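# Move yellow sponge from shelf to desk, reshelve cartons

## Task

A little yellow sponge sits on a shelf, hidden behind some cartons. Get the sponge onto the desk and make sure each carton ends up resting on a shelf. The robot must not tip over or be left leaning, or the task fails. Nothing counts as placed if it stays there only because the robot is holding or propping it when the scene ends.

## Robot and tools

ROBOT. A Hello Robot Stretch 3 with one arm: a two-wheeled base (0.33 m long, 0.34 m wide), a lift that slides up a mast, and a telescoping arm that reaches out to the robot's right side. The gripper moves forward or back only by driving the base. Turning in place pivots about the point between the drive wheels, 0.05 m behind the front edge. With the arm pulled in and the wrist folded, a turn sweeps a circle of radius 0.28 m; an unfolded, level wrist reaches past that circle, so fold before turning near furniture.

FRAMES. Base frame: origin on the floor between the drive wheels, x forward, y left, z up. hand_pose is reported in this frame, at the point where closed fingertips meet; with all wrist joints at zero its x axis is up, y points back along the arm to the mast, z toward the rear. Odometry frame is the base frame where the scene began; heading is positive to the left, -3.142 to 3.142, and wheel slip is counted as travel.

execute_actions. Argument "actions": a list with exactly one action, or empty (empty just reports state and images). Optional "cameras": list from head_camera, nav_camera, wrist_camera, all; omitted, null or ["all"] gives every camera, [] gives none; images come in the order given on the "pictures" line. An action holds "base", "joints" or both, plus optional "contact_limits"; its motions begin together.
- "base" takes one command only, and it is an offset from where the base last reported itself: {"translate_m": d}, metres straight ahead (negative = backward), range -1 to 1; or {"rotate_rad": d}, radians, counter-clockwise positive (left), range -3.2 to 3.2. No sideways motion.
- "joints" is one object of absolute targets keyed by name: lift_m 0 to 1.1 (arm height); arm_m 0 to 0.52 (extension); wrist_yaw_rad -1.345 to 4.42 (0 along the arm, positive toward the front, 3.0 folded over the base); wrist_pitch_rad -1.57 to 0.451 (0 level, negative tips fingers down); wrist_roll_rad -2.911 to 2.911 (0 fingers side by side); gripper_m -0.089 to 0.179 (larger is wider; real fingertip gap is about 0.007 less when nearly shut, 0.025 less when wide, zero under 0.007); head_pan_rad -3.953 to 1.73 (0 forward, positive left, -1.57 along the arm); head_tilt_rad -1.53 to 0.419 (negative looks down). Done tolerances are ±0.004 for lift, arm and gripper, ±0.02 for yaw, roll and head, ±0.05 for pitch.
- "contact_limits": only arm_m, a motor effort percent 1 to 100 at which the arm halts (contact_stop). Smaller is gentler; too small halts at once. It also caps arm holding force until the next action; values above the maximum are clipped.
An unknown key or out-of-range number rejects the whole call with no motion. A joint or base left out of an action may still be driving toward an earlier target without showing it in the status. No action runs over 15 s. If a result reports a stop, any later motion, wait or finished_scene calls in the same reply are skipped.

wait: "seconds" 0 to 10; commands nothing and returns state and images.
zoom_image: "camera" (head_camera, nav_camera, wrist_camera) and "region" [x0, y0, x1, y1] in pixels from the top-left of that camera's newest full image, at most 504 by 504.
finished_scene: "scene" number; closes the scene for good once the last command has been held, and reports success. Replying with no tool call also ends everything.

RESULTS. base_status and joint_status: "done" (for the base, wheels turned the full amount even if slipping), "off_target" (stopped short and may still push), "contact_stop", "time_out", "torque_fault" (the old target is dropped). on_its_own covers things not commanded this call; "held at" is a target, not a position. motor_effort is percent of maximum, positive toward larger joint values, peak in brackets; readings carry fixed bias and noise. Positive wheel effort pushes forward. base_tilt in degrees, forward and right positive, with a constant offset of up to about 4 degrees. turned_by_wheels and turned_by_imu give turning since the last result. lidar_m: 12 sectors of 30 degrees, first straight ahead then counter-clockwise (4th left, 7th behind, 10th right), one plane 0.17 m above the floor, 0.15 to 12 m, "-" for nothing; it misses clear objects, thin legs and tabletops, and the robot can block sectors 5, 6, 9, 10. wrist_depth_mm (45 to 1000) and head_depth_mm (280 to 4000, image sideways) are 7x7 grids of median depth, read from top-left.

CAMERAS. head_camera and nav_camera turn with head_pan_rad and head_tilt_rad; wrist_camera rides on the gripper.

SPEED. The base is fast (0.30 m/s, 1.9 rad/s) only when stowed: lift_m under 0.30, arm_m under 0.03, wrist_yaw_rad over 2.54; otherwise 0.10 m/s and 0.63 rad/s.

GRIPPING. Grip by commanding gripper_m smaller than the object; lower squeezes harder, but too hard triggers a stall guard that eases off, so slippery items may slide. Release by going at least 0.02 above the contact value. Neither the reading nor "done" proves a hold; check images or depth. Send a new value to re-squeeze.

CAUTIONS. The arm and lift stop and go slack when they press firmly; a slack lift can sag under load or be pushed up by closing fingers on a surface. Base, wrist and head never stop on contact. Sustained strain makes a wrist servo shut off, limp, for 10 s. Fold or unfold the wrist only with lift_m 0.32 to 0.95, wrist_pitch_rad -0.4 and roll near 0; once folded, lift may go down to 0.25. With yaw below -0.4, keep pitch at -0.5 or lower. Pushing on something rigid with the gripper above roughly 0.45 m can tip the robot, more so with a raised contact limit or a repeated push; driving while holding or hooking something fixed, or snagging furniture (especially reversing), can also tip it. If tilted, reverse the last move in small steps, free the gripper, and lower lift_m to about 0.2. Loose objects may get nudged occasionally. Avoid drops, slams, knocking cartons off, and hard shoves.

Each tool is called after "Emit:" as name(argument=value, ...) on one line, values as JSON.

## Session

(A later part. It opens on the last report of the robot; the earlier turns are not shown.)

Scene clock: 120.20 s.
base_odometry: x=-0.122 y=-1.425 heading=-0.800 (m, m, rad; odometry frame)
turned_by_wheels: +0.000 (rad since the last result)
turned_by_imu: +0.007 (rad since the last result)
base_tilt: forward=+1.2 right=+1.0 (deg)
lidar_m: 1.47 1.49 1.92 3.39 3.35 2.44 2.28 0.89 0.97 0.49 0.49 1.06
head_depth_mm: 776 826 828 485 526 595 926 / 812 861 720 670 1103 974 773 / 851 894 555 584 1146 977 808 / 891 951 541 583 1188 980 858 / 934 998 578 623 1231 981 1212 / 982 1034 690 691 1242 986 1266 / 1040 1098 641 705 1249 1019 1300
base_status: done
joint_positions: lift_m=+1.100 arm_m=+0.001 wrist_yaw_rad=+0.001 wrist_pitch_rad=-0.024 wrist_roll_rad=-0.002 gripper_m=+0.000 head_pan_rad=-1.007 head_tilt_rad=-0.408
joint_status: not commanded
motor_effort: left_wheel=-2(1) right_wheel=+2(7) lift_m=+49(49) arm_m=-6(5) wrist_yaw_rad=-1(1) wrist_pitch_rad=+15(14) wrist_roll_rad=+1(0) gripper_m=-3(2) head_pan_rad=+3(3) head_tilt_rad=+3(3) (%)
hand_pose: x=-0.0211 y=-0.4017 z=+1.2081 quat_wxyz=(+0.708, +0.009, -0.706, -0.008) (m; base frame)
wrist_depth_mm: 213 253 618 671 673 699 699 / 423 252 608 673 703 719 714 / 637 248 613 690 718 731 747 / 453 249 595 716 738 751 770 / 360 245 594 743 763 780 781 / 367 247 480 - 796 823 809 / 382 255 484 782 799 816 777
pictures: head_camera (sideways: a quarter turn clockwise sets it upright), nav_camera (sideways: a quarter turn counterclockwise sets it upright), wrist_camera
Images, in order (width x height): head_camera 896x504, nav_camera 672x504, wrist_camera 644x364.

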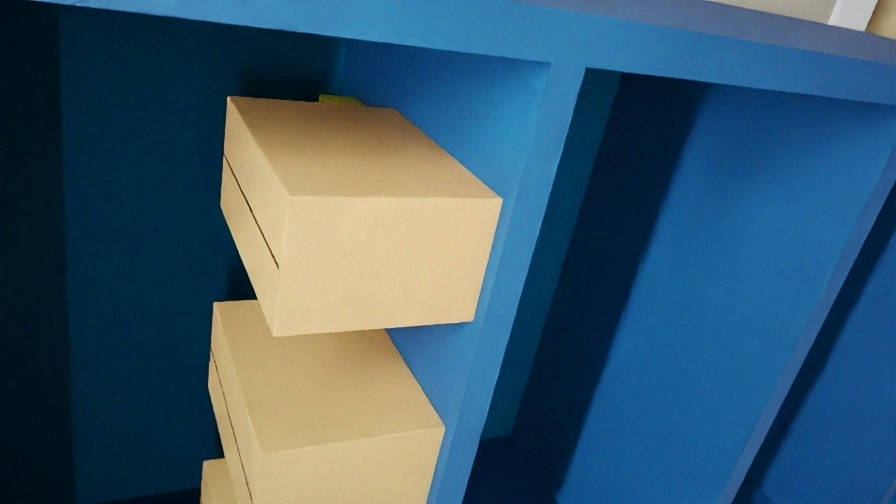

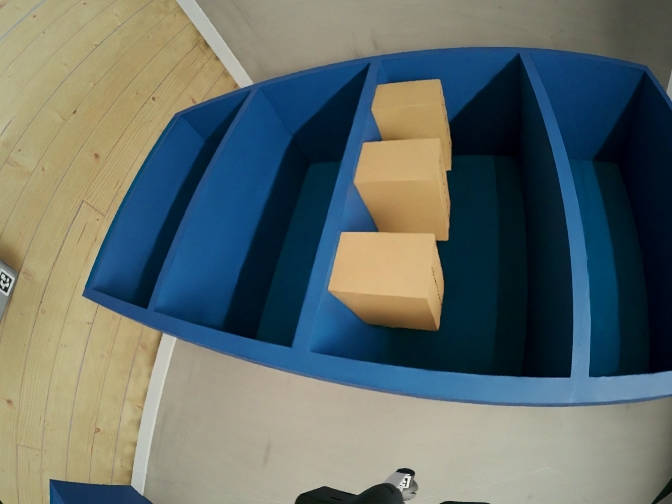

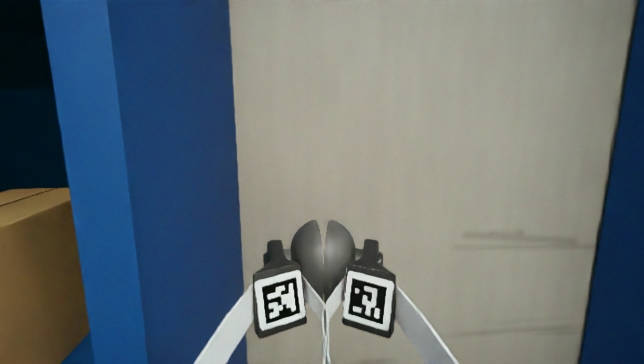

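Emit:
execute_actions(actions=[{"base":{"rotate_rad":0.47},"joints":{"lift_m":0.98,"gripper_m":0.179}}], cameras=[])

Emit:
execute_actions(actions=[{"base":{"translate_m":0.377}}], cameras=[])

Emit:
execute_actions(actions=[{"base":{"rotate_rad":-0.38},"joints":{"head_pan_rad":-1.57,"head_tilt_rad":-0.6}}])

Scene clock: 133.03 s.
base_odometry: x=-0.122 y=-1.425 heading=-0.330 (m, m, rad; odometry frame)
turned_by_wheels: +0.470 (rad since the last result)
turned_by_imu: +0.468 (rad since the last result)
base_tilt: forward=+1.2 right=+1.1 (deg)
lidar_m: 1.48 1.83 3.39 3.35 2.50 2.29 0.89 0.93 0.66 0.49 1.06 1.47
head_depth_mm: 1008 1019 683 666 1218 973 826 / 1081 921 662 700 1226 976 1224 / 1038 929 841 1306 1228 1043 1289 / 968 995 862 1229 1237 1448 1326 / 914 973 1021 1171 1292 1537 1374 / 1327 1442 1563 1686 1807 1669 1375 / 1292 1384 1461 1572 1698 1666 1382
base_status: done
joint_positions: lift_m=+0.980 arm_m=+0.001 wrist_yaw_rad=+0.001 wrist_pitch_rad=-0.023 wrist_roll_rad=-0.002 gripper_m=+0.179 head_pan_rad=-1.007 head_tilt_rad=-0.408
joint_status: all done
motor_effort: left_wheel=-2(6) right_wheel=+4(9) lift_m=+21(44) arm_m=-6(6) wrist_yaw_rad=-1(1) wrist_pitch_rad=+14(14) wrist_roll_rad=+0(0) gripper_m=+1(85) head_pan_rad=+4(3) head_tilt_rad=+3(3) (%)
hand_pose: x=-0.0211 y=-0.4017 z=+1.0892 quat_wxyz=(+0.708, +0.009, -0.706, -0.008) (m; base frame)
wrist_depth_mm: 756 840 763 712 226 598 550 / 753 904 791 711 233 612 566 / 405 432 312 407 236 630 586 / 424 432 322 411 244 653 590 / 436 435 331 402 249 653 587 / 745 370 335 329 259 690 597 / - 953 904 310 270 698 -
pictures: none
No camera images: the call's "cameras" was empty. Leave "cameras" out to get every camera's image.

Scene clock: 137.77 s.
base_odometry: x=+0.235 y=-1.547 heading=-0.330 (m, m, rad; odometry frame)
turned_by_wheels: +0.000 (rad since the last result)
turned_by_imu: +0.003 (rad since the last result)
base_tilt: forward=+1.1 right=+1.2 (deg)
lidar_m: 1.13 1.40 2.79 3.30 2.88 2.64 1.26 0.68 0.67 1.00 0.86 1.12
head_depth_mm: 732 803 864 970 1101 1002 1286 / 745 782 843 923 1018 1108 1266 / 1235 1333 1437 1586 1763 1654 1351 / 1158 1244 1349 1476 1610 1651 1378 / 1084 1169 1251 1356 1488 1572 1382 / 1026 1096 1176 1267 1381 1499 1380 / 974 1041 1103 1187 1282 1394 1387
base_status: done
joint_positions: lift_m=+0.980 arm_m=+0.001 wrist_yaw_rad=+0.001 wrist_pitch_rad=-0.023 wrist_roll_rad=-0.002 gripper_m=+0.179 head_pan_rad=-1.007 head_tilt_rad=-0.408
joint_status: not commanded
motor_effort: left_wheel=-1(1) right_wheel=+3(6) lift_m=+21(21) arm_m=-6(5) wrist_yaw_rad=-1(1) wrist_pitch_rad=+14(14) wrist_roll_rad=+0(0) gripper_m=+0(1) head_pan_rad=+4(4) head_tilt_rad=+3(4) (%)
hand_pose: x=-0.0211 y=-0.4017 z=+1.0892 quat_wxyz=(+0.708, +0.009, -0.706, -0.008) (m; base frame)
wrist_depth_mm: 875 577 792 836 783 708 638 / 931 581 820 863 774 699 658 / 932 560 493 425 405 736 321 / 942 622 511 433 409 570 332 / 943 580 517 446 412 442 335 / 896 647 854 972 838 372 331 / - 676 875 988 866 812 -
pictures: none
No camera images: the call's "cameras" was empty. Leave "cameras" out to get every camera's image.

Scene clock: 139.37 s.
base_odometry: x=+0.235 y=-1.547 heading=-0.710 (m, m, rad; odometry frame)
turned_by_wheels: -0.380 (rad since the last result)
turned_by_imu: -0.377 (rad since the last result)
base_tilt: forward=+1.2 right=+1.2 (deg)
lidar_m: 1.12 1.16 1.59 3.21 3.30 2.74 2.63 1.26 0.67 0.93 0.86 0.87
head_depth_mm: 882 825 674 970 - - - / 642 583 642 - - - - / 647 582 640 - - - - / 903 867 669 1233 977 1317 1212 / 906 817 672 1217 1003 1323 1211 / 674 597 649 1238 1006 1329 1214 / 682 589 655 1241 1010 1320 1215
base_status: done
joint_positions: lift_m=+0.980 arm_m=+0.001 wrist_yaw_rad=+0.001 wrist_pitch_rad=-0.023 wrist_roll_rad=-0.002 gripper_m=+0.179 head_pan_rad=-1.563 head_tilt_rad=-0.592
joint_status: all done
motor_effort: left_wheel=+2(4) right_wheel=-2(8) lift_m=+21(21) arm_m=-5(5) wrist_yaw_rad=-1(0) wrist_pitch_rad=+14(14) wrist_roll_rad=+1(0) gripper_m=+0(0) head_pan_rad=-5(41) head_tilt_rad=-3(14) (%)
hand_pose: x=-0.0211 y=-0.4017 z=+1.0892 quat_wxyz=(+0.708, +0.009, -0.706, -0.008) (m; base frame)
wrist_depth_mm: 759 775 785 777 771 415 773 / 733 777 810 788 719 413 794 / 470 382 494 386 388 417 829 / 473 399 489 398 591 420 855 / 438 406 434 406 404 415 873 / 530 905 878 863 676 415 927 / - 905 925 938 813 446 -
pictures: head_camera (sideways: a quarter turn clockwise sets it upright), nav_camera (sideways: a quarter turn counterclockwise sets it upright), wrist_camera
Images, in order (width x height): head_camera 896x504, nav_camera 672x504, wrist_camera 644x364.

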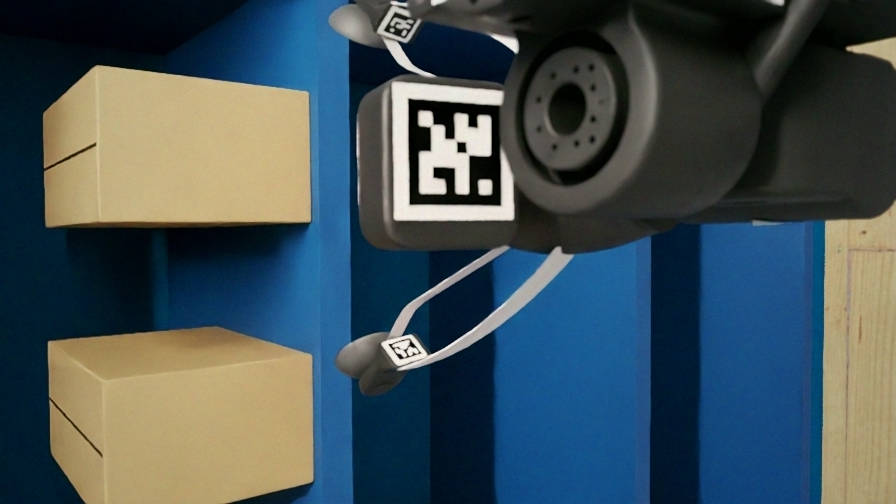

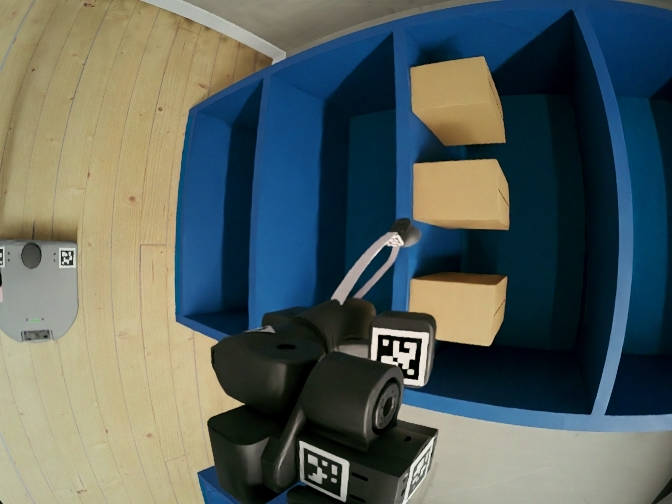

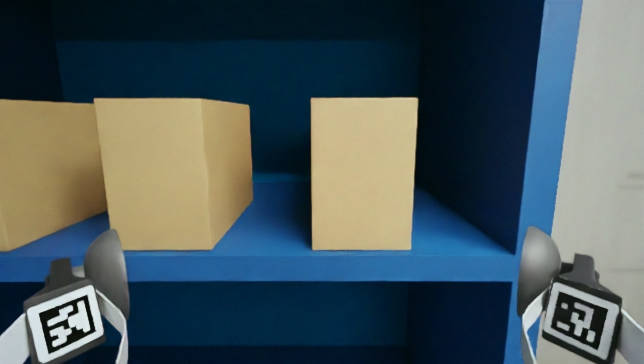

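Emit:
execute_actions(actions=[{"base":{"translate_m":-0.05},"joints":{"lift_m":1.0,"arm_m":0.14}}], cameras=["wrist_camera","head_camera"])

Scene clock: 146.87 s.
base_odometry: x=+0.197 y=-1.514 heading=-0.710 (m, m, rad; odometry frame)
turned_by_wheels: +0.000 (rad since the last result)
turned_by_imu: +0.001 (rad since the last result)
base_tilt: forward=+1.3 right=+1.2 (deg)
lidar_m: 1.17 1.22 1.65 3.22 3.29 2.69 2.58 1.22 0.65 0.73 0.92 0.89
head_depth_mm: 700 - - - 903 1390 1227 / 900 959 - - 966 1137 1211 / 648 562 - - 996 1314 1209 / 654 575 659 1223 1003 1314 1213 / 917 948 703 1234 1004 1319 1216 / 883 704 677 1237 1008 1324 1215 / 684 587 651 1239 1009 1332 1222
base_status: done
joint_positions: lift_m=+1.000 arm_m=+0.140 wrist_yaw_rad=+0.001 wrist_pitch_rad=-0.023 wrist_roll_rad=-0.002 gripper_m=+0.179 head_pan_rad=-1.563 head_tilt_rad=-0.592
joint_status: all done
motor_effort: left_wheel=+1(2) right_wheel=-1(7) lift_m=+49(51) arm_m=+6(7) wrist_yaw_rad=-1(1) wrist_pitch_rad=+14(14) wrist_roll_rad=+0(0) gripper_m=+0(0) head_pan_rad=-4(4) head_tilt_rad=-3(2) (%)
hand_pose: x=-0.0211 y=-0.5402 z=+1.1083 quat_wxyz=(+0.708, +0.009, -0.706, -0.008) (m; base frame)
wrist_depth_mm: 633 644 642 626 615 319 221 / 663 655 652 663 643 325 226 / 252 370 675 249 494 317 232 / 255 339 479 256 497 320 240 / 266 354 444 264 452 344 248 / 268 345 324 272 341 344 761 / - 280 278 274 277 278 -
pictures: head_camera (sideways: a quarter turn clockwise sets it upright), wrist_camera
Images, in order (width x height): head_camera 896x504, wrist_camera 644x364.

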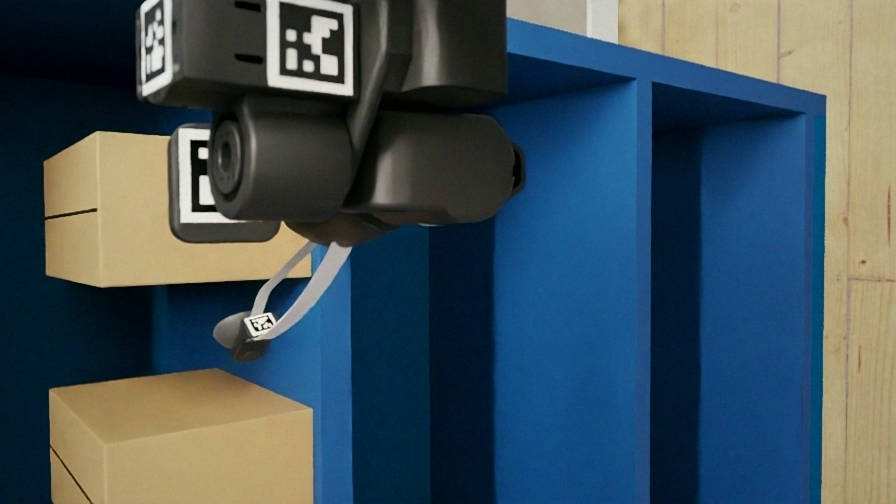

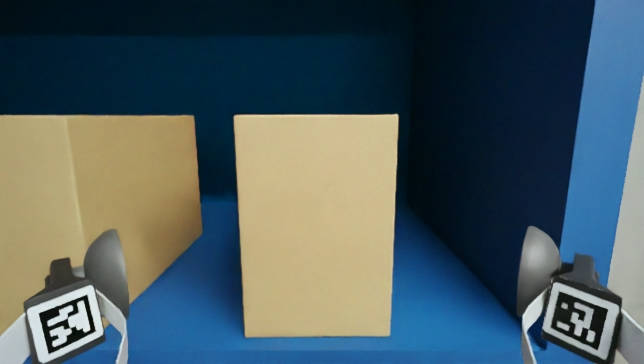

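Emit:
execute_actions(actions=[{"joints":{"arm_m":0.31},"contact_limits":{"arm_m":20}}], cameras=["wrist_camera"])

Emit:
execute_actions(actions=[{"joints":{"gripper_m":0.07}}], cameras=["wrist_camera"])

Scene clock: 154.33 s.
base_odometry: x=+0.197 y=-1.514 heading=-0.710 (m, m, rad; odometry frame)
turned_by_wheels: +0.000 (rad since the last result)
turned_by_imu: +0.001 (rad since the last result)
base_tilt: forward=+1.1 right=+1.1 (deg)
lidar_m: 1.17 1.21 1.66 3.22 3.29 2.68 2.58 1.22 0.65 0.73 0.92 0.90
head_depth_mm: 701 760 657 765 902 1389 1228 / 889 - 659 1126 967 1137 1203 / 727 - 1186 1220 995 1305 1213 / 736 609 654 1232 998 1315 1209 / 917 871 703 1229 1004 1314 1220 / 884 706 676 1233 1000 1320 1219 / 678 589 650 1232 1006 1327 1224
base_status: not commanded
joint_positions: lift_m=+1.000 arm_m=+0.310 wrist_yaw_rad=+0.001 wrist_pitch_rad=-0.023 wrist_roll_rad=-0.002 gripper_m=+0.179 head_pan_rad=-1.563 head_tilt_rad=-0.592
joint_status: all done
motor_effort: left_wheel=+1(1) right_wheel=-1(2) lift_m=+48(48) arm_m=+6(9) wrist_yaw_rad=+0(1) wrist_pitch_rad=+14(14) wrist_roll_rad=+0(0) gripper_m=+0(1) head_pan_rad=-3(4) head_tilt_rad=-3(3) (%)
contact_limits: arm_m 20 (drawing in: default 30, maximum 49; extending or still: default 41, maximum 67)
hand_pose: x=-0.0211 y=-0.7102 z=+1.1083 quat_wxyz=(+0.708, +0.009, -0.706, -0.008) (m; base frame)
wrist_depth_mm: 478 480 484 482 484 319 213 / 503 494 503 502 492 319 213 / 253 91 91 92 92 93 211 / 244 93 93 94 95 95 213 / 242 96 96 96 97 98 214 / - 99 99 100 100 101 195 / - 102 102 103 104 105 -
pictures: wrist_camera
Images, in order (width x height): wrist_camera 644x364.

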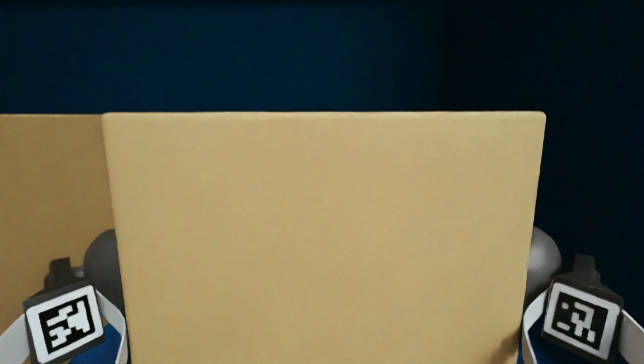

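Scene clock: 155.90 s.
base_odometry: x=+0.197 y=-1.514 heading=-0.710 (m, m, rad; odometry frame)
turned_by_wheels: +0.000 (rad since the last result)
turned_by_imu: +0.000 (rad since the last result)
base_tilt: forward=+1.1 right=+1.1 (deg)
lidar_m: 1.17 1.21 1.66 3.21 3.28 2.69 2.58 1.22 0.65 0.73 0.92 0.90
head_depth_mm: 701 757 657 765 907 1395 1227 / 888 - 659 1123 966 1140 1200 / 725 - 1177 1220 996 1315 1215 / 736 639 670 1230 997 1319 1209 / 921 918 702 1226 999 1326 1209 / 882 705 673 1236 1004 1319 1213 / 680 590 651 1235 1009 1324 1223
base_status: not commanded
joint_positions: lift_m=+1.000 arm_m=+0.310 wrist_yaw_rad=+0.001 wrist_pitch_rad=-0.023 wrist_roll_rad=-0.002 gripper_m=+0.071 head_pan_rad=-1.563 head_tilt_rad=-0.592
joint_status: all done
motor_effort: left_wheel=+1(1) right_wheel=-1(2) lift_m=+48(49) arm_m=+6(6) wrist_yaw_rad=-2(1) wrist_pitch_rad=+14(14) wrist_roll_rad=+0(0) gripper_m=-31(99) head_pan_rad=-4(3) head_tilt_rad=-3(3) (%)
hand_pose: x=-0.0211 y=-0.7102 z=+1.1083 quat_wxyz=(+0.708, +0.009, -0.706, -0.008) (m; base frame)
wrist_depth_mm: 491 488 488 485 487 319 213 / 498 500 499 498 496 319 213 / 255 302 114 115 115 281 212 / 242 300 117 117 118 265 212 / 242 301 121 121 121 278 212 / 241 124 124 125 125 125 213 / 230 266 129 129 129 252 199
pictures: wrist_camera
Images, in order (width x height): wrist_camera 644x364.

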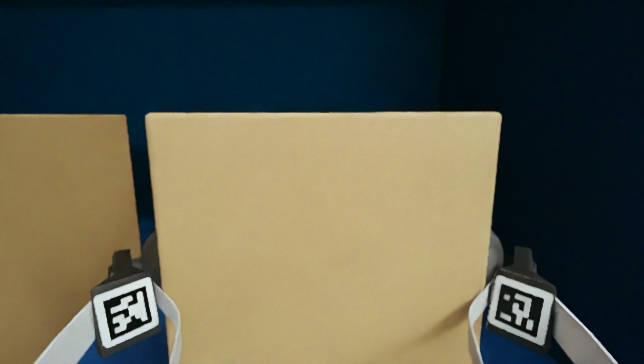

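Emit:
execute_actions(actions=[{"joints":{"lift_m":1.025}}], cameras=["wrist_camera"])

Emit:
execute_actions(actions=[{"joints":{"arm_m":0.0}}])

Scene clock: 165.93 s.
base_odometry: x=+0.197 y=-1.514 heading=-0.710 (m, m, rad; odometry frame)
turned_by_wheels: +0.000 (rad since the last result)
turned_by_imu: +0.002 (rad since the last result)
base_tilt: forward=+1.2 right=+1.1 (deg)
lidar_m: 1.17 1.21 1.66 3.20 3.28 2.68 2.58 1.22 0.65 0.73 0.92 0.90
head_depth_mm: - 656 658 765 900 1392 1227 / - - 691 1129 965 1133 1202 / 878 - 665 1222 995 1306 1208 / 880 627 669 1228 999 1309 1208 / 920 915 701 1236 1008 1323 1212 / 884 704 673 1240 1006 1322 1209 / 681 588 649 1234 1007 1320 1218
base_status: not commanded
joint_positions: lift_m=+1.024 arm_m=+0.310 wrist_yaw_rad=+0.001 wrist_pitch_rad=-0.031 wrist_roll_rad=-0.002 gripper_m=+0.096 head_pan_rad=-1.563 head_tilt_rad=-0.592
joint_status: all done
on_its_own: gripper_m is held at +0.095, not at your +0.070, by its stall guard, which is not easing now
motor_effort: left_wheel=+1(0) right_wheel=-1(2) lift_m=+50(52) arm_m=+6(6) wrist_yaw_rad=+0(1) wrist_pitch_rad=+19(19) wrist_roll_rad=+0(0) gripper_m=-19(20) head_pan_rad=-4(3) head_tilt_rad=-2(2) (%)
hand_pose: x=-0.0211 y=-0.7100 z=+1.1313 quat_wxyz=(+0.708, +0.012, -0.706, -0.011) (m; base frame)
wrist_depth_mm: 485 484 482 480 476 316 213 / 504 494 504 497 496 320 214 / 502 508 117 117 118 280 213 / 240 299 119 120 120 280 212 / 243 302 122 123 123 270 214 / 242 125 125 125 126 126 212 / 231 299 127 128 128 264 200
pictures: wrist_camera
Images, in order (width x height): wrist_camera 644x364.

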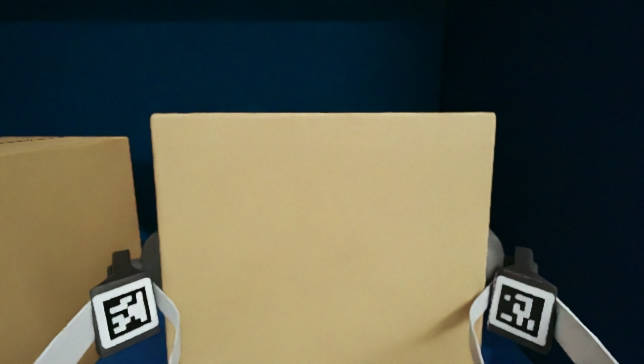

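Scene clock: 169.43 s.
base_odometry: x=+0.197 y=-1.514 heading=-0.710 (m, m, rad; odometry frame)
turned_by_wheels: +0.000 (rad since the last result)
turned_by_imu: +0.001 (rad since the last result)
base_tilt: forward=+1.3 right=+1.0 (deg)
lidar_m: 1.17 1.21 1.65 3.21 3.29 2.67 2.58 1.22 0.65 0.73 0.92 0.90
head_depth_mm: 701 654 - - - - 1203 / 901 322 - - - - 1185 / 887 322 - - - - 1187 / 888 327 350 390 987 1318 1209 / 918 821 694 1201 1007 1320 1215 / 881 706 675 1235 1003 1323 1215 / 682 588 650 1241 1010 1328 1216
base_status: not commanded
joint_positions: lift_m=+1.024 arm_m=+0.001 wrist_yaw_rad=+0.001 wrist_pitch_rad=-0.032 wrist_roll_rad=-0.002 gripper_m=+0.096 head_pan_rad=-1.563 head_tilt_rad=-0.592
joint_status: all done
on_its_own: gripper_m is held at +0.095, not at your +0.070, by its stall guard, which is not easing now
motor_effort: left_wheel=+1(1) right_wheel=-1(1) lift_m=+50(50) arm_m=-5(8) wrist_yaw_rad=-1(2) wrist_pitch_rad=+19(20) wrist_roll_rad=+0(0) gripper_m=-20(19) head_pan_rad=-4(3) head_tilt_rad=-3(2) (%)
hand_pose: x=-0.0211 y=-0.4014 z=+1.1309 quat_wxyz=(+0.708, +0.012, -0.706, -0.011) (m; base frame)
wrist_depth_mm: 754 782 778 764 642 379 762 / 791 786 786 801 654 380 794 / 554 390 117 118 118 368 840 / 477 397 118 120 120 377 849 / 494 411 121 122 123 621 877 / 417 125 125 126 126 126 920 / 764 943 128 128 128 419 918
pictures: head_camera (sideways: a quarter turn clockwise sets it upright), nav_camera (sideways: a quarter turn counterclockwise sets it upright), wrist_camera
Images, in order (width x height): head_camera 896x504, nav_camera 672x504, wrist_camera 644x364.

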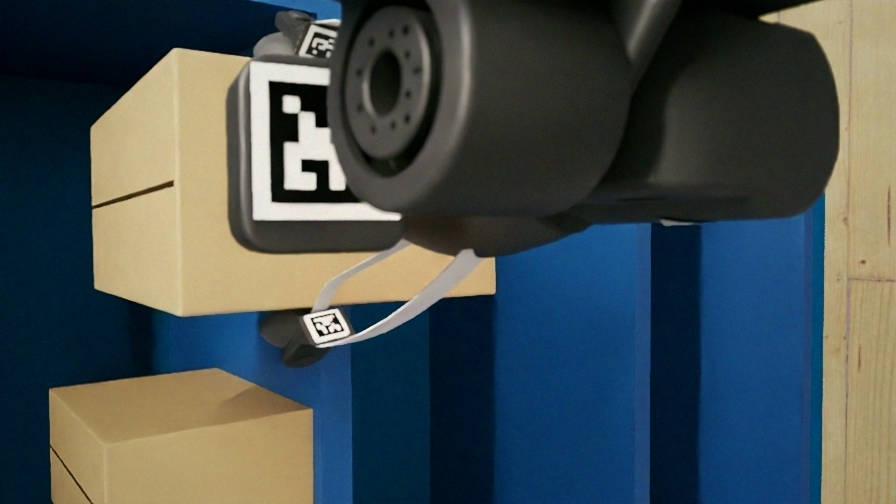

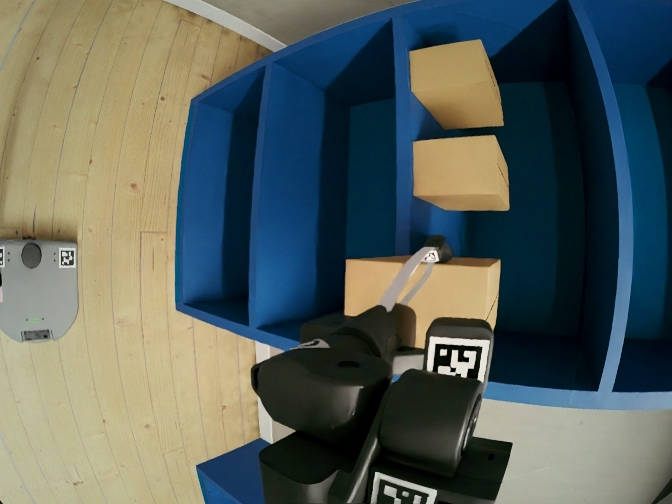

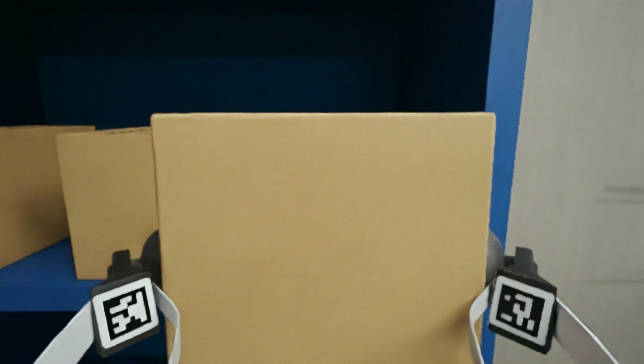

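Emit:
execute_actions(actions=[{"joints":{"lift_m":0.62,"head_tilt_rad":-0.8}}])

Scene clock: 178.27 s.
base_odometry: x=+0.197 y=-1.514 heading=-0.710 (m, m, rad; odometry frame)
turned_by_wheels: +0.000 (rad since the last result)
turned_by_imu: +0.002 (rad since the last result)
base_tilt: forward=+1.2 right=+1.2 (deg)
lidar_m: 1.17 1.21 1.65 3.21 3.29 2.67 2.58 1.21 0.65 0.72 0.92 0.90
head_depth_mm: 659 647 757 1497 1450 1272 - / 720 898 1103 978 1144 1280 - / 719 1104 1167 658 621 1302 - / 725 1109 1170 677 620 1296 1154 / 732 625 1178 1016 1372 1289 1153 / 677 627 1175 1021 1381 1291 1160 / 564 628 1186 1018 1387 1297 1158
base_status: not commanded
joint_positions: lift_m=+0.620 arm_m=+0.001 wrist_yaw_rad=+0.001 wrist_pitch_rad=-0.033 wrist_roll_rad=-0.002 gripper_m=+0.096 head_pan_rad=-1.563 head_tilt_rad=-0.789
joint_status: all done
on_its_own: gripper_m is held at +0.095, not at your +0.070, by its stall guard, which is not easing now
motor_effort: left_wheel=+0(2) right_wheel=-1(1) lift_m=+23(42) arm_m=-6(5) wrist_yaw_rad=-1(0) wrist_pitch_rad=+20(20) wrist_roll_rad=+0(0) gripper_m=-20(19) head_pan_rad=-3(3) head_tilt_rad=-3(17) (%)
hand_pose: x=-0.0211 y=-0.4014 z=+0.7267 quat_wxyz=(+0.708, +0.012, -0.706, -0.011) (m; base frame)
wrist_depth_mm: 691 678 681 682 562 374 781 / 788 805 814 779 652 373 784 / 784 818 117 118 118 367 829 / 808 833 119 120 120 379 843 / 725 693 122 122 123 617 871 / 510 125 124 125 125 126 889 / 422 431 128 128 128 422 924
pictures: head_camera (sideways: a quarter turn clockwise sets it upright), nav_camera (sideways: a quarter turn counterclockwise sets it upright), wrist_camera
Images, in order (width x height): head_camera 896x504, nav_camera 672x504, wrist_camera 644x364.

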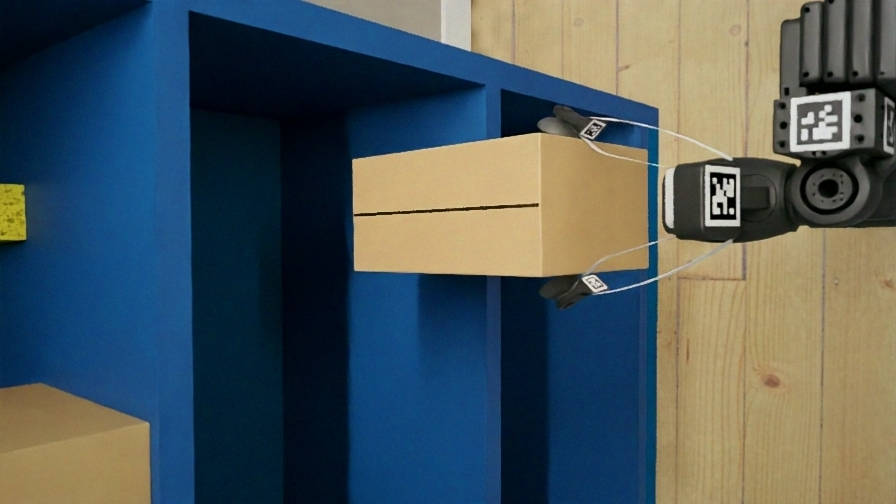

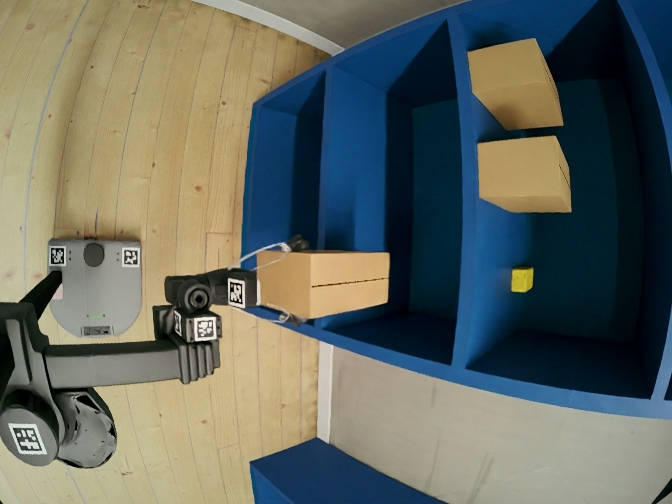

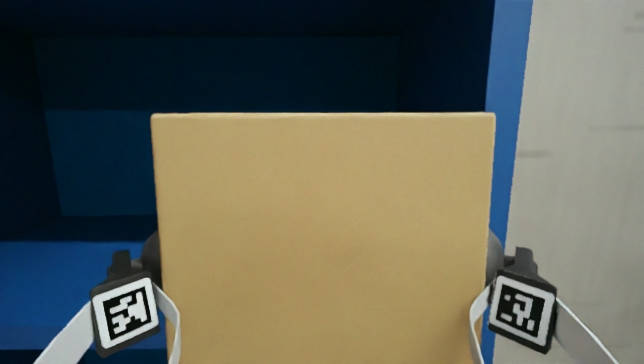

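Emit:
execute_actions(actions=[{"joints":{"arm_m":0.33,"lift_m":0.60},"contact_limits":{"arm_m":22}}], cameras=["wrist_camera","head_camera"])

Scene clock: 187.07 s.
base_odometry: x=+0.197 y=-1.514 heading=-0.710 (m, m, rad; odometry frame)
turned_by_wheels: +0.000 (rad since the last result)
turned_by_imu: +0.002 (rad since the last result)
base_tilt: forward=+1.3 right=+1.0 (deg)
lidar_m: 1.17 1.21 1.66 3.22 3.28 2.68 2.58 1.22 0.65 0.73 0.92 0.90
head_depth_mm: 659 647 757 1491 1462 1276 - / 715 898 1098 937 1290 1275 1133 / 723 910 852 - 1358 1286 1144 / 724 913 873 988 1374 1284 1153 / 730 1111 1174 1011 1379 1291 1155 / 675 627 1177 1017 1378 1302 1160 / 565 629 1178 1018 1387 1303 1157
base_status: not commanded
joint_positions: lift_m=+0.600 arm_m=+0.330 wrist_yaw_rad=+0.001 wrist_pitch_rad=-0.033 wrist_roll_rad=-0.002 gripper_m=+0.096 head_pan_rad=-1.563 head_tilt_rad=-0.790
joint_status: all done
on_its_own: gripper_m is held at +0.095, not at your +0.070, by its stall guard, which is not easing now
motor_effort: left_wheel=+1(2) right_wheel=-1(2) lift_m=+23(24) arm_m=+6(7) wrist_yaw_rad=-1(0) wrist_pitch_rad=+20(20) wrist_roll_rad=+1(0) gripper_m=-20(20) head_pan_rad=-4(4) head_tilt_rad=-4(4) (%)
contact_limits: arm_m 22 (drawing in: default 30, maximum 49; extending or still: default 41, maximum 67)
hand_pose: x=-0.0211 y=-0.7299 z=+0.7066 quat_wxyz=(+0.708, +0.012, -0.706, -0.012) (m; base frame)
wrist_depth_mm: 461 464 467 466 471 321 213 / 480 481 481 484 471 320 212 / 493 492 118 117 118 280 213 / 508 496 119 120 120 280 210 / 521 521 122 123 123 271 213 / 469 125 125 126 126 126 213 / 375 343 128 128 129 264 200
pictures: head_camera (sideways: a quarter turn clockwise sets it upright), wrist_camera
Images, in order (width x height): head_camera 896x504, wrist_camera 644x364.

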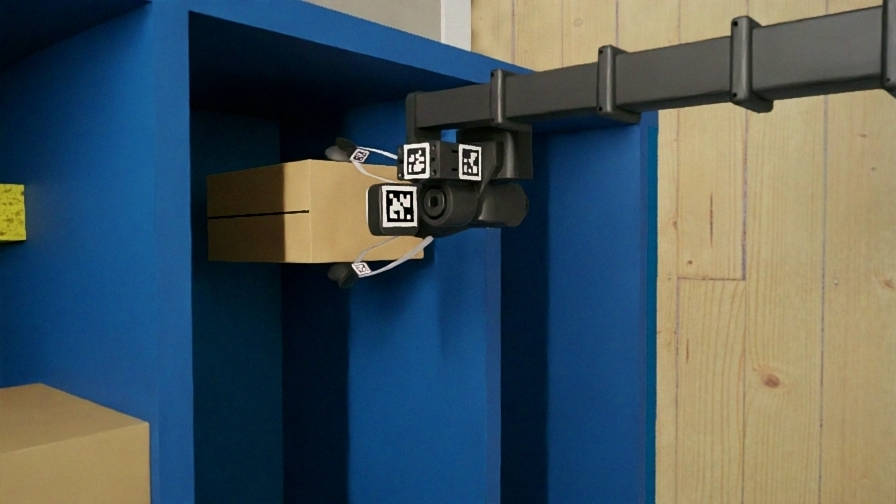

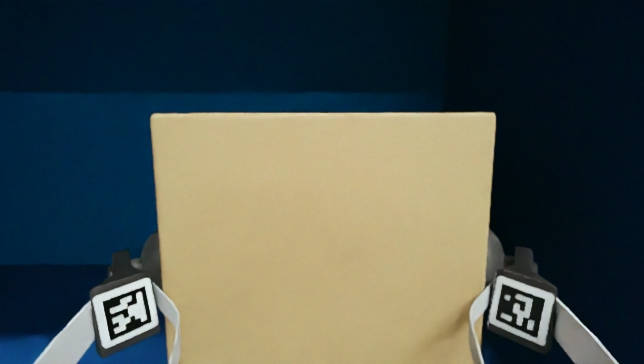

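Emit:
execute_actions(actions=[{"joints":{"lift_m":0.555}}], cameras=["wrist_camera"])

Scene clock: 192.20 s.
base_odometry: x=+0.197 y=-1.514 heading=-0.710 (m, m, rad; odometry frame)
turned_by_wheels: +0.000 (rad since the last result)
turned_by_imu: +0.001 (rad since the last result)
base_tilt: forward=+1.2 right=+1.0 (deg)
lidar_m: 1.17 1.21 1.66 3.20 3.28 2.68 2.59 1.22 0.65 0.73 0.92 0.90
head_depth_mm: 658 647 757 1487 1449 1275 1147 / 715 902 1100 996 - 1284 1141 / 722 988 895 978 1342 1286 1154 / 726 993 930 966 1374 1290 1154 / 729 1113 1176 1012 1379 1288 1153 / 675 627 1179 1018 1375 1282 1153 / 564 628 1184 1021 1384 1297 1158
base_status: not commanded
joint_positions: lift_m=+0.555 arm_m=+0.330 wrist_yaw_rad=+0.001 wrist_pitch_rad=-0.033 wrist_roll_rad=-0.002 gripper_m=+0.096 head_pan_rad=-1.563 head_tilt_rad=-0.790
joint_status: all done
on_its_own: gripper_m is held at +0.095, not at your +0.070, by its stall guard, which is not easing now
motor_effort: left_wheel=+1(0) right_wheel=-2(2) lift_m=+22(28) arm_m=+6(5) wrist_yaw_rad=+0(1) wrist_pitch_rad=+20(20) wrist_roll_rad=+0(0) gripper_m=-20(20) head_pan_rad=-3(4) head_tilt_rad=-4(3) (%)
hand_pose: x=-0.0211 y=-0.7299 z=+0.6616 quat_wxyz=(+0.708, +0.012, -0.706, -0.012) (m; base frame)
wrist_depth_mm: 462 461 466 466 455 321 214 / 487 476 472 479 471 319 213 / 498 484 116 117 117 278 213 / 499 504 118 119 119 260 212 / 514 488 121 122 122 270 212 / 378 124 125 125 125 126 214 / 303 280 128 128 129 263 200
pictures: wrist_camera
Images, in order (width x height): wrist_camera 644x364.

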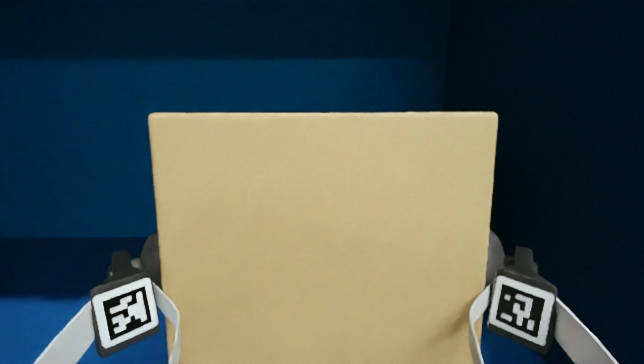

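Emit:
execute_actions(actions=[{"joints":{"lift_m":0.54}}], cameras=["wrist_camera"])

Scene clock: 196.60 s.
base_odometry: x=+0.197 y=-1.514 heading=-0.710 (m, m, rad; odometry frame)
turned_by_wheels: +0.000 (rad since the last result)
turned_by_imu: +0.001 (rad since the last result)
base_tilt: forward=+1.4 right=+1.1 (deg)
lidar_m: 1.17 1.21 1.65 3.20 3.29 2.68 2.58 1.22 0.65 0.73 0.92 0.90
head_depth_mm: 660 647 758 1487 1451 1276 1151 / 717 896 1102 986 1302 1265 1129 / 722 993 914 1008 1338 1285 1147 / 725 995 937 964 1378 1291 1152 / 728 627 1168 1015 1373 1284 1149 / 676 628 1174 1016 1380 1291 1152 / 563 627 1178 1026 1393 1298 1157
base_status: not commanded
joint_positions: lift_m=+0.541 arm_m=+0.330 wrist_yaw_rad=+0.001 wrist_pitch_rad=-0.016 wrist_roll_rad=-0.002 gripper_m=+0.096 head_pan_rad=-1.563 head_tilt_rad=-0.790
joint_status: all done
on_its_own: gripper_m is held at +0.095, not at your +0.070, by its stall guard, which is not easing now
motor_effort: left_wheel=+1(1) right_wheel=-1(1) lift_m=+20(18) arm_m=+6(6) wrist_yaw_rad=+0(1) wrist_pitch_rad=+10(20) wrist_roll_rad=+0(0) gripper_m=-20(20) head_pan_rad=-4(4) head_tilt_rad=-3(3) (%)
hand_pose: x=-0.0211 y=-0.7304 z=+0.6511 quat_wxyz=(+0.708, +0.006, -0.706, -0.005) (m; base frame)
wrist_depth_mm: 476 469 469 472 459 319 213 / 485 487 480 477 486 319 214 / 501 494 115 115 115 282 211 / 509 502 117 117 118 262 213 / 523 489 121 121 121 260 213 / 370 124 124 125 125 125 213 / 296 265 128 129 129 255 200
pictures: wrist_camera
Images, in order (width x height): wrist_camera 644x364.

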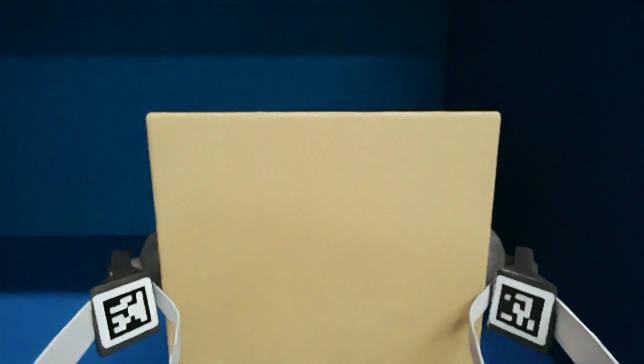

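Emit:
execute_actions(actions=[{"joints":{"gripper_m":0.16}}], cameras=[])

Emit:
execute_actions(actions=[{"joints":{"arm_m":0.1}}], cameras=["wrist_camera"])

Emit:
execute_actions(actions=[{"joints":{"lift_m":1.04,"wrist_pitch_rad":-0.3,"gripper_m":0.13,"head_tilt_rad":-0.55}}], cameras=["wrist_camera","head_camera"])

Scene clock: 203.60 s.
base_odometry: x=+0.197 y=-1.514 heading=-0.710 (m, m, rad; odometry frame)
turned_by_wheels: +0.000 (rad since the last result)
turned_by_imu: +0.001 (rad since the last result)
base_tilt: forward=+1.2 right=+1.1 (deg)
lidar_m: 1.17 1.21 1.65 3.19 3.29 2.69 2.58 1.22 0.65 0.72 0.92 0.90
head_depth_mm: 659 645 756 1500 1448 1276 1138 / 715 899 1102 983 1301 1264 1123 / 724 991 909 959 1340 1281 1142 / 726 996 940 965 1376 1291 1152 / 731 627 1174 1009 1375 1295 1154 / 675 627 1172 1017 1377 1293 1155 / 564 628 1182 1020 1383 1297 1156
base_status: not commanded
joint_positions: lift_m=+0.540 arm_m=+0.330 wrist_yaw_rad=+0.001 wrist_pitch_rad=-0.017 wrist_roll_rad=-0.002 gripper_m=+0.160 head_pan_rad=-1.563 head_tilt_rad=-0.790
joint_status: all done
motor_effort: left_wheel=+1(1) right_wheel=-1(1) lift_m=+21(21) arm_m=+5(6) wrist_yaw_rad=-1(2) wrist_pitch_rad=+10(10) wrist_roll_rad=+0(0) gripper_m=+1(83) head_pan_rad=-4(4) head_tilt_rad=-4(4) (%)
hand_pose: x=-0.0211 y=-0.7304 z=+0.6509 quat_wxyz=(+0.708, +0.007, -0.706, -0.006) (m; base frame)
wrist_depth_mm: 465 471 464 468 467 320 213 / 487 483 477 479 482 318 213 / 495 491 114 115 115 277 212 / 507 503 117 117 118 263 212 / 515 490 120 121 121 263 211 / 380 124 124 124 125 125 203 / - 256 127 129 129 254 195
pictures: none
No camera images: the call's "cameras" was empty. Leave "cameras" out to get every camera's image.

Scene clock: 206.53 s.
base_odometry: x=+0.197 y=-1.514 heading=-0.710 (m, m, rad; odometry frame)
turned_by_wheels: +0.000 (rad since the last result)
turned_by_imu: +0.001 (rad since the last result)
base_tilt: forward=+1.3 right=+1.0 (deg)
lidar_m: 1.17 1.21 1.65 3.20 3.28 2.69 2.58 1.22 0.65 0.73 0.92 0.90
head_depth_mm: 658 647 757 1499 1456 1272 1154 / 718 901 1103 978 1262 1323 1128 / 720 991 909 966 1398 - 1127 / 724 995 938 965 1370 1283 1149 / 729 627 1173 1010 1383 1287 1156 / 677 627 1181 1018 1380 1294 1158 / 564 630 1178 1016 1376 1299 1156
base_status: not commanded
joint_positions: lift_m=+0.540 arm_m=+0.100 wrist_yaw_rad=+0.001 wrist_pitch_rad=-0.018 wrist_roll_rad=-0.002 gripper_m=+0.160 head_pan_rad=-1.563 head_tilt_rad=-0.790
joint_status: all done
motor_effort: left_wheel=+2(0) right_wheel=-1(2) lift_m=+21(21) arm_m=-6(5) wrist_yaw_rad=-1(1) wrist_pitch_rad=+11(11) wrist_roll_rad=+0(0) gripper_m=+1(1) head_pan_rad=-4(4) head_tilt_rad=-3(4) (%)
hand_pose: x=-0.0211 y=-0.5011 z=+0.6505 quat_wxyz=(+0.708, +0.007, -0.706, -0.006) (m; base frame)
wrist_depth_mm: 689 669 680 667 631 320 257 / 698 697 680 702 633 321 692 / 718 728 710 343 569 322 737 / 730 734 718 351 564 319 762 / 531 536 526 360 477 344 774 / 384 367 365 362 363 355 803 / - 305 304 312 306 306 809
pictures: wrist_camera
Images, in order (width x height): wrist_camera 644x364.

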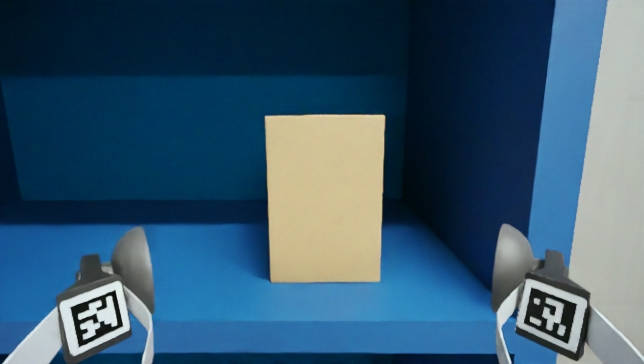

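Scene clock: 211.90 s.
base_odometry: x=+0.197 y=-1.514 heading=-0.710 (m, m, rad; odometry frame)
turned_by_wheels: +0.000 (rad since the last result)
turned_by_imu: +0.001 (rad since the last result)
base_tilt: forward=+1.3 right=+1.1 (deg)
lidar_m: 1.17 1.21 1.66 3.22 3.30 2.68 2.58 1.22 0.65 0.72 0.92 0.90
head_depth_mm: 699 - - - 849 1412 1247 / 904 - - - 978 1023 1187 / 910 - - - 937 1312 1207 / 909 969 689 1174 949 1306 1209 / 913 978 727 1223 1041 1317 1208 / 905 705 664 1230 1039 1322 1214 / 893 583 649 1232 1044 1324 1214
base_status: not commanded
joint_positions: lift_m=+1.040 arm_m=+0.100 wrist_yaw_rad=+0.001 wrist_pitch_rad=-0.315 wrist_roll_rad=-0.002 gripper_m=+0.130 head_pan_rad=-1.563 head_tilt_rad=-0.557
joint_status: all done
motor_effort: left_wheel=+1(1) right_wheel=-1(1) lift_m=+49(52) arm_m=-6(5) wrist_yaw_rad=-1(1) wrist_pitch_rad=+9(9) wrist_roll_rad=+1(0) gripper_m=+0(80) head_pan_rad=-4(4) head_tilt_rad=+3(17) (%)
hand_pose: x=-0.0212 y=-0.4815 z=+1.0758 quat_wxyz=(+0.699, +0.112, -0.697, -0.111) (m; base frame)
wrist_depth_mm: 267 369 648 656 637 319 248 / 277 342 684 691 638 320 266 / 298 344 530 562 524 321 763 / 319 342 407 405 401 320 828 / 336 335 337 335 335 329 877 / 785 - 890 642 634 - 989 / 728 705 740 534 634 415 -
pictures: head_camera (sideways: a quarter turn clockwise sets it upright), wrist_camera
Images, in order (width x height): head_camera 896x504, wrist_camera 644x364.

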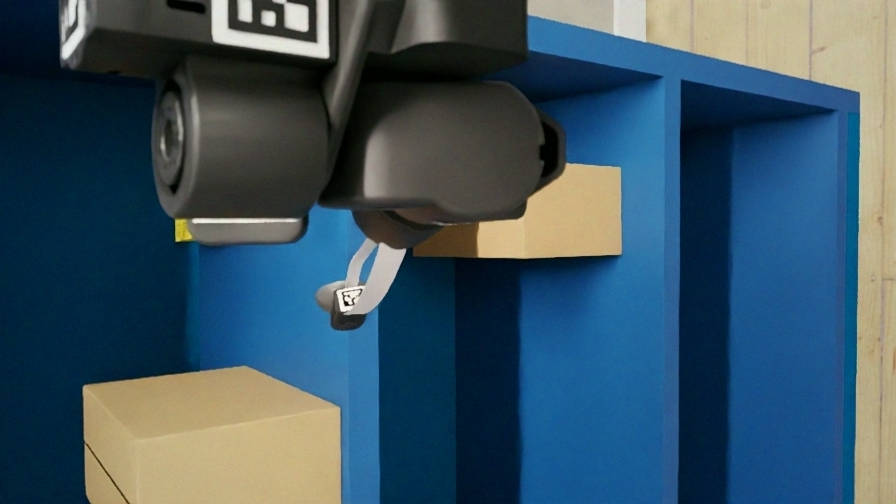

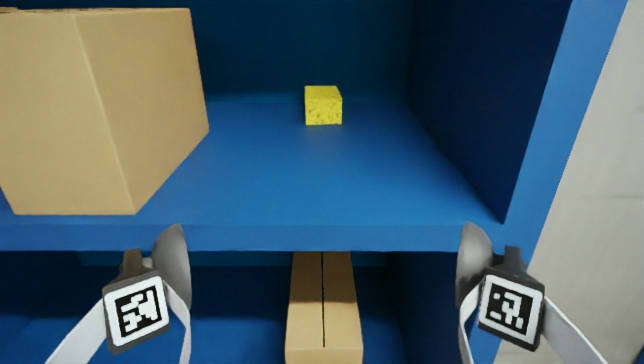

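Emit:
execute_actions(actions=[{"joints":{"arm_m":0.43},"contact_limits":{"arm_m":22}}], cameras=["wrist_camera"])

Scene clock: 226.90 s.
base_odometry: x=+0.197 y=-1.514 heading=-0.710 (m, m, rad; odometry frame)
turned_by_wheels: +0.000 (rad since the last result)
turned_by_imu: +0.002 (rad since the last result)
base_tilt: forward=+1.3 right=+1.2 (deg)
lidar_m: 1.17 1.21 1.66 3.20 3.29 2.68 2.58 1.22 0.65 0.73 0.92 0.89
head_depth_mm: - 705 656 731 839 1424 1247 / - 889 682 1133 1001 1025 1191 / - - 686 1198 932 1318 1200 / 909 964 691 1195 954 1317 1209 / 913 974 695 1234 1036 1315 1207 / 903 706 663 1231 1043 1329 1207 / 894 582 649 1230 1047 1332 1215
base_status: not commanded
joint_positions: lift_m=+1.040 arm_m=+0.430 wrist_yaw_rad=+0.001 wrist_pitch_rad=-0.316 wrist_roll_rad=-0.002 gripper_m=+0.130 head_pan_rad=-1.563 head_tilt_rad=-0.556
joint_status: all done
motor_effort: left_wheel=+1(1) right_wheel=-2(1) lift_m=+49(49) arm_m=+6(1) wrist_yaw_rad=-1(2) wrist_pitch_rad=+10(10) wrist_roll_rad=+0(0) gripper_m=+1(0) head_pan_rad=-4(4) head_tilt_rad=+2(2) (%)
contact_limits: arm_m 22 (drawing in: default 30, maximum 49; extending or still: default 41, maximum 67)
hand_pose: x=-0.0212 y=-0.8107 z=+1.0758 quat_wxyz=(+0.699, +0.112, -0.697, -0.111) (m; base frame)
wrist_depth_mm: 358 358 356 354 356 320 212 / 381 382 383 382 382 320 213 / 404 416 415 412 409 318 213 / 373 400 395 321 400 318 212 / 243 316 310 292 310 296 212 / 236 - 253 251 254 - 212 / 222 207 213 214 214 208 203
pictures: wrist_camera
Images, in order (width x height): wrist_camera 644x364.

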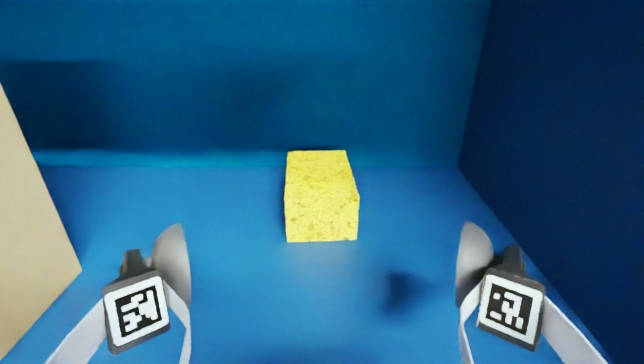

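Emit:
execute_actions(actions=[{"joints":{"arm_m":0.52,"lift_m":1.0,"wrist_pitch_rad":-0.2},"contact_limits":{"arm_m":22}}], cameras=["wrist_camera","head_camera"])

Scene clock: 233.57 s.
base_odometry: x=+0.197 y=-1.514 heading=-0.710 (m, m, rad; odometry frame)
turned_by_wheels: +0.000 (rad since the last result)
turned_by_imu: +0.001 (rad since the last result)
base_tilt: forward=+1.2 right=+1.1 (deg)
lidar_m: 1.17 1.22 1.65 3.21 3.27 2.68 2.58 1.22 0.65 0.73 0.92 0.90
head_depth_mm: 701 - 656 730 840 1407 1254 / 884 907 681 1136 1001 1019 1189 / 887 - 687 1192 933 1309 1205 / 912 962 690 1192 958 1318 1208 / 915 974 692 1224 1038 1317 1211 / 902 705 663 1224 1048 1321 1219 / 894 582 647 1234 1047 1333 1226
base_status: not commanded
joint_positions: lift_m=+1.000 arm_m=+0.520 wrist_yaw_rad=+0.001 wrist_pitch_rad=-0.223 wrist_roll_rad=-0.002 gripper_m=+0.130 head_pan_rad=-1.563 head_tilt_rad=-0.556
joint_status: all done
motor_effort: left_wheel=+1(1) right_wheel=-1(1) lift_m=+22(44) arm_m=+6(8) wrist_yaw_rad=-2(1) wrist_pitch_rad=+14(16) wrist_roll_rad=+0(0) gripper_m=+0(0) head_pan_rad=-4(4) head_tilt_rad=+2(2) (%)
contact_limits: arm_m 22 (drawing in: default 30, maximum 49; extending or still: default 41, maximum 67)
hand_pose: x=-0.0212 y=-0.9091 z=+1.0590 quat_wxyz=(+0.704, +0.079, -0.702, -0.079) (m; base frame)
wrist_depth_mm: 274 276 275 277 277 276 212 / 292 294 293 293 293 290 213 / 311 311 308 309 307 302 211 / 331 330 331 316 331 317 211 / 303 315 300 214 299 283 212 / 237 - 238 188 238 - 211 / 203 190 195 196 196 189 194
pictures: head_camera (sideways: a quarter turn clockwise sets it upright), wrist_camera
Images, in order (width x height): head_camera 896x504, wrist_camera 644x364.

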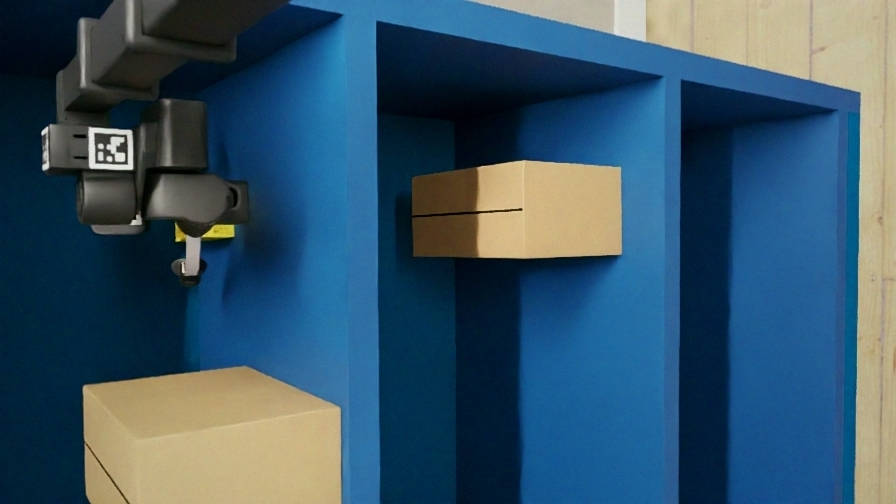

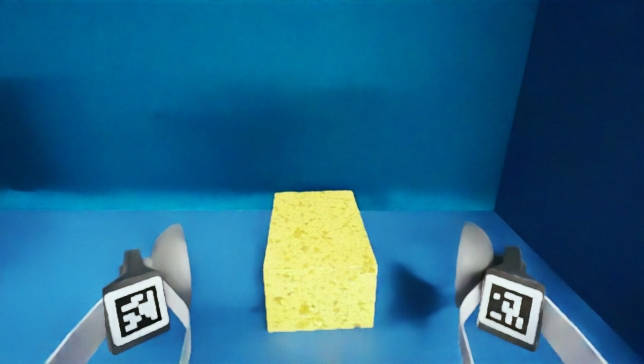

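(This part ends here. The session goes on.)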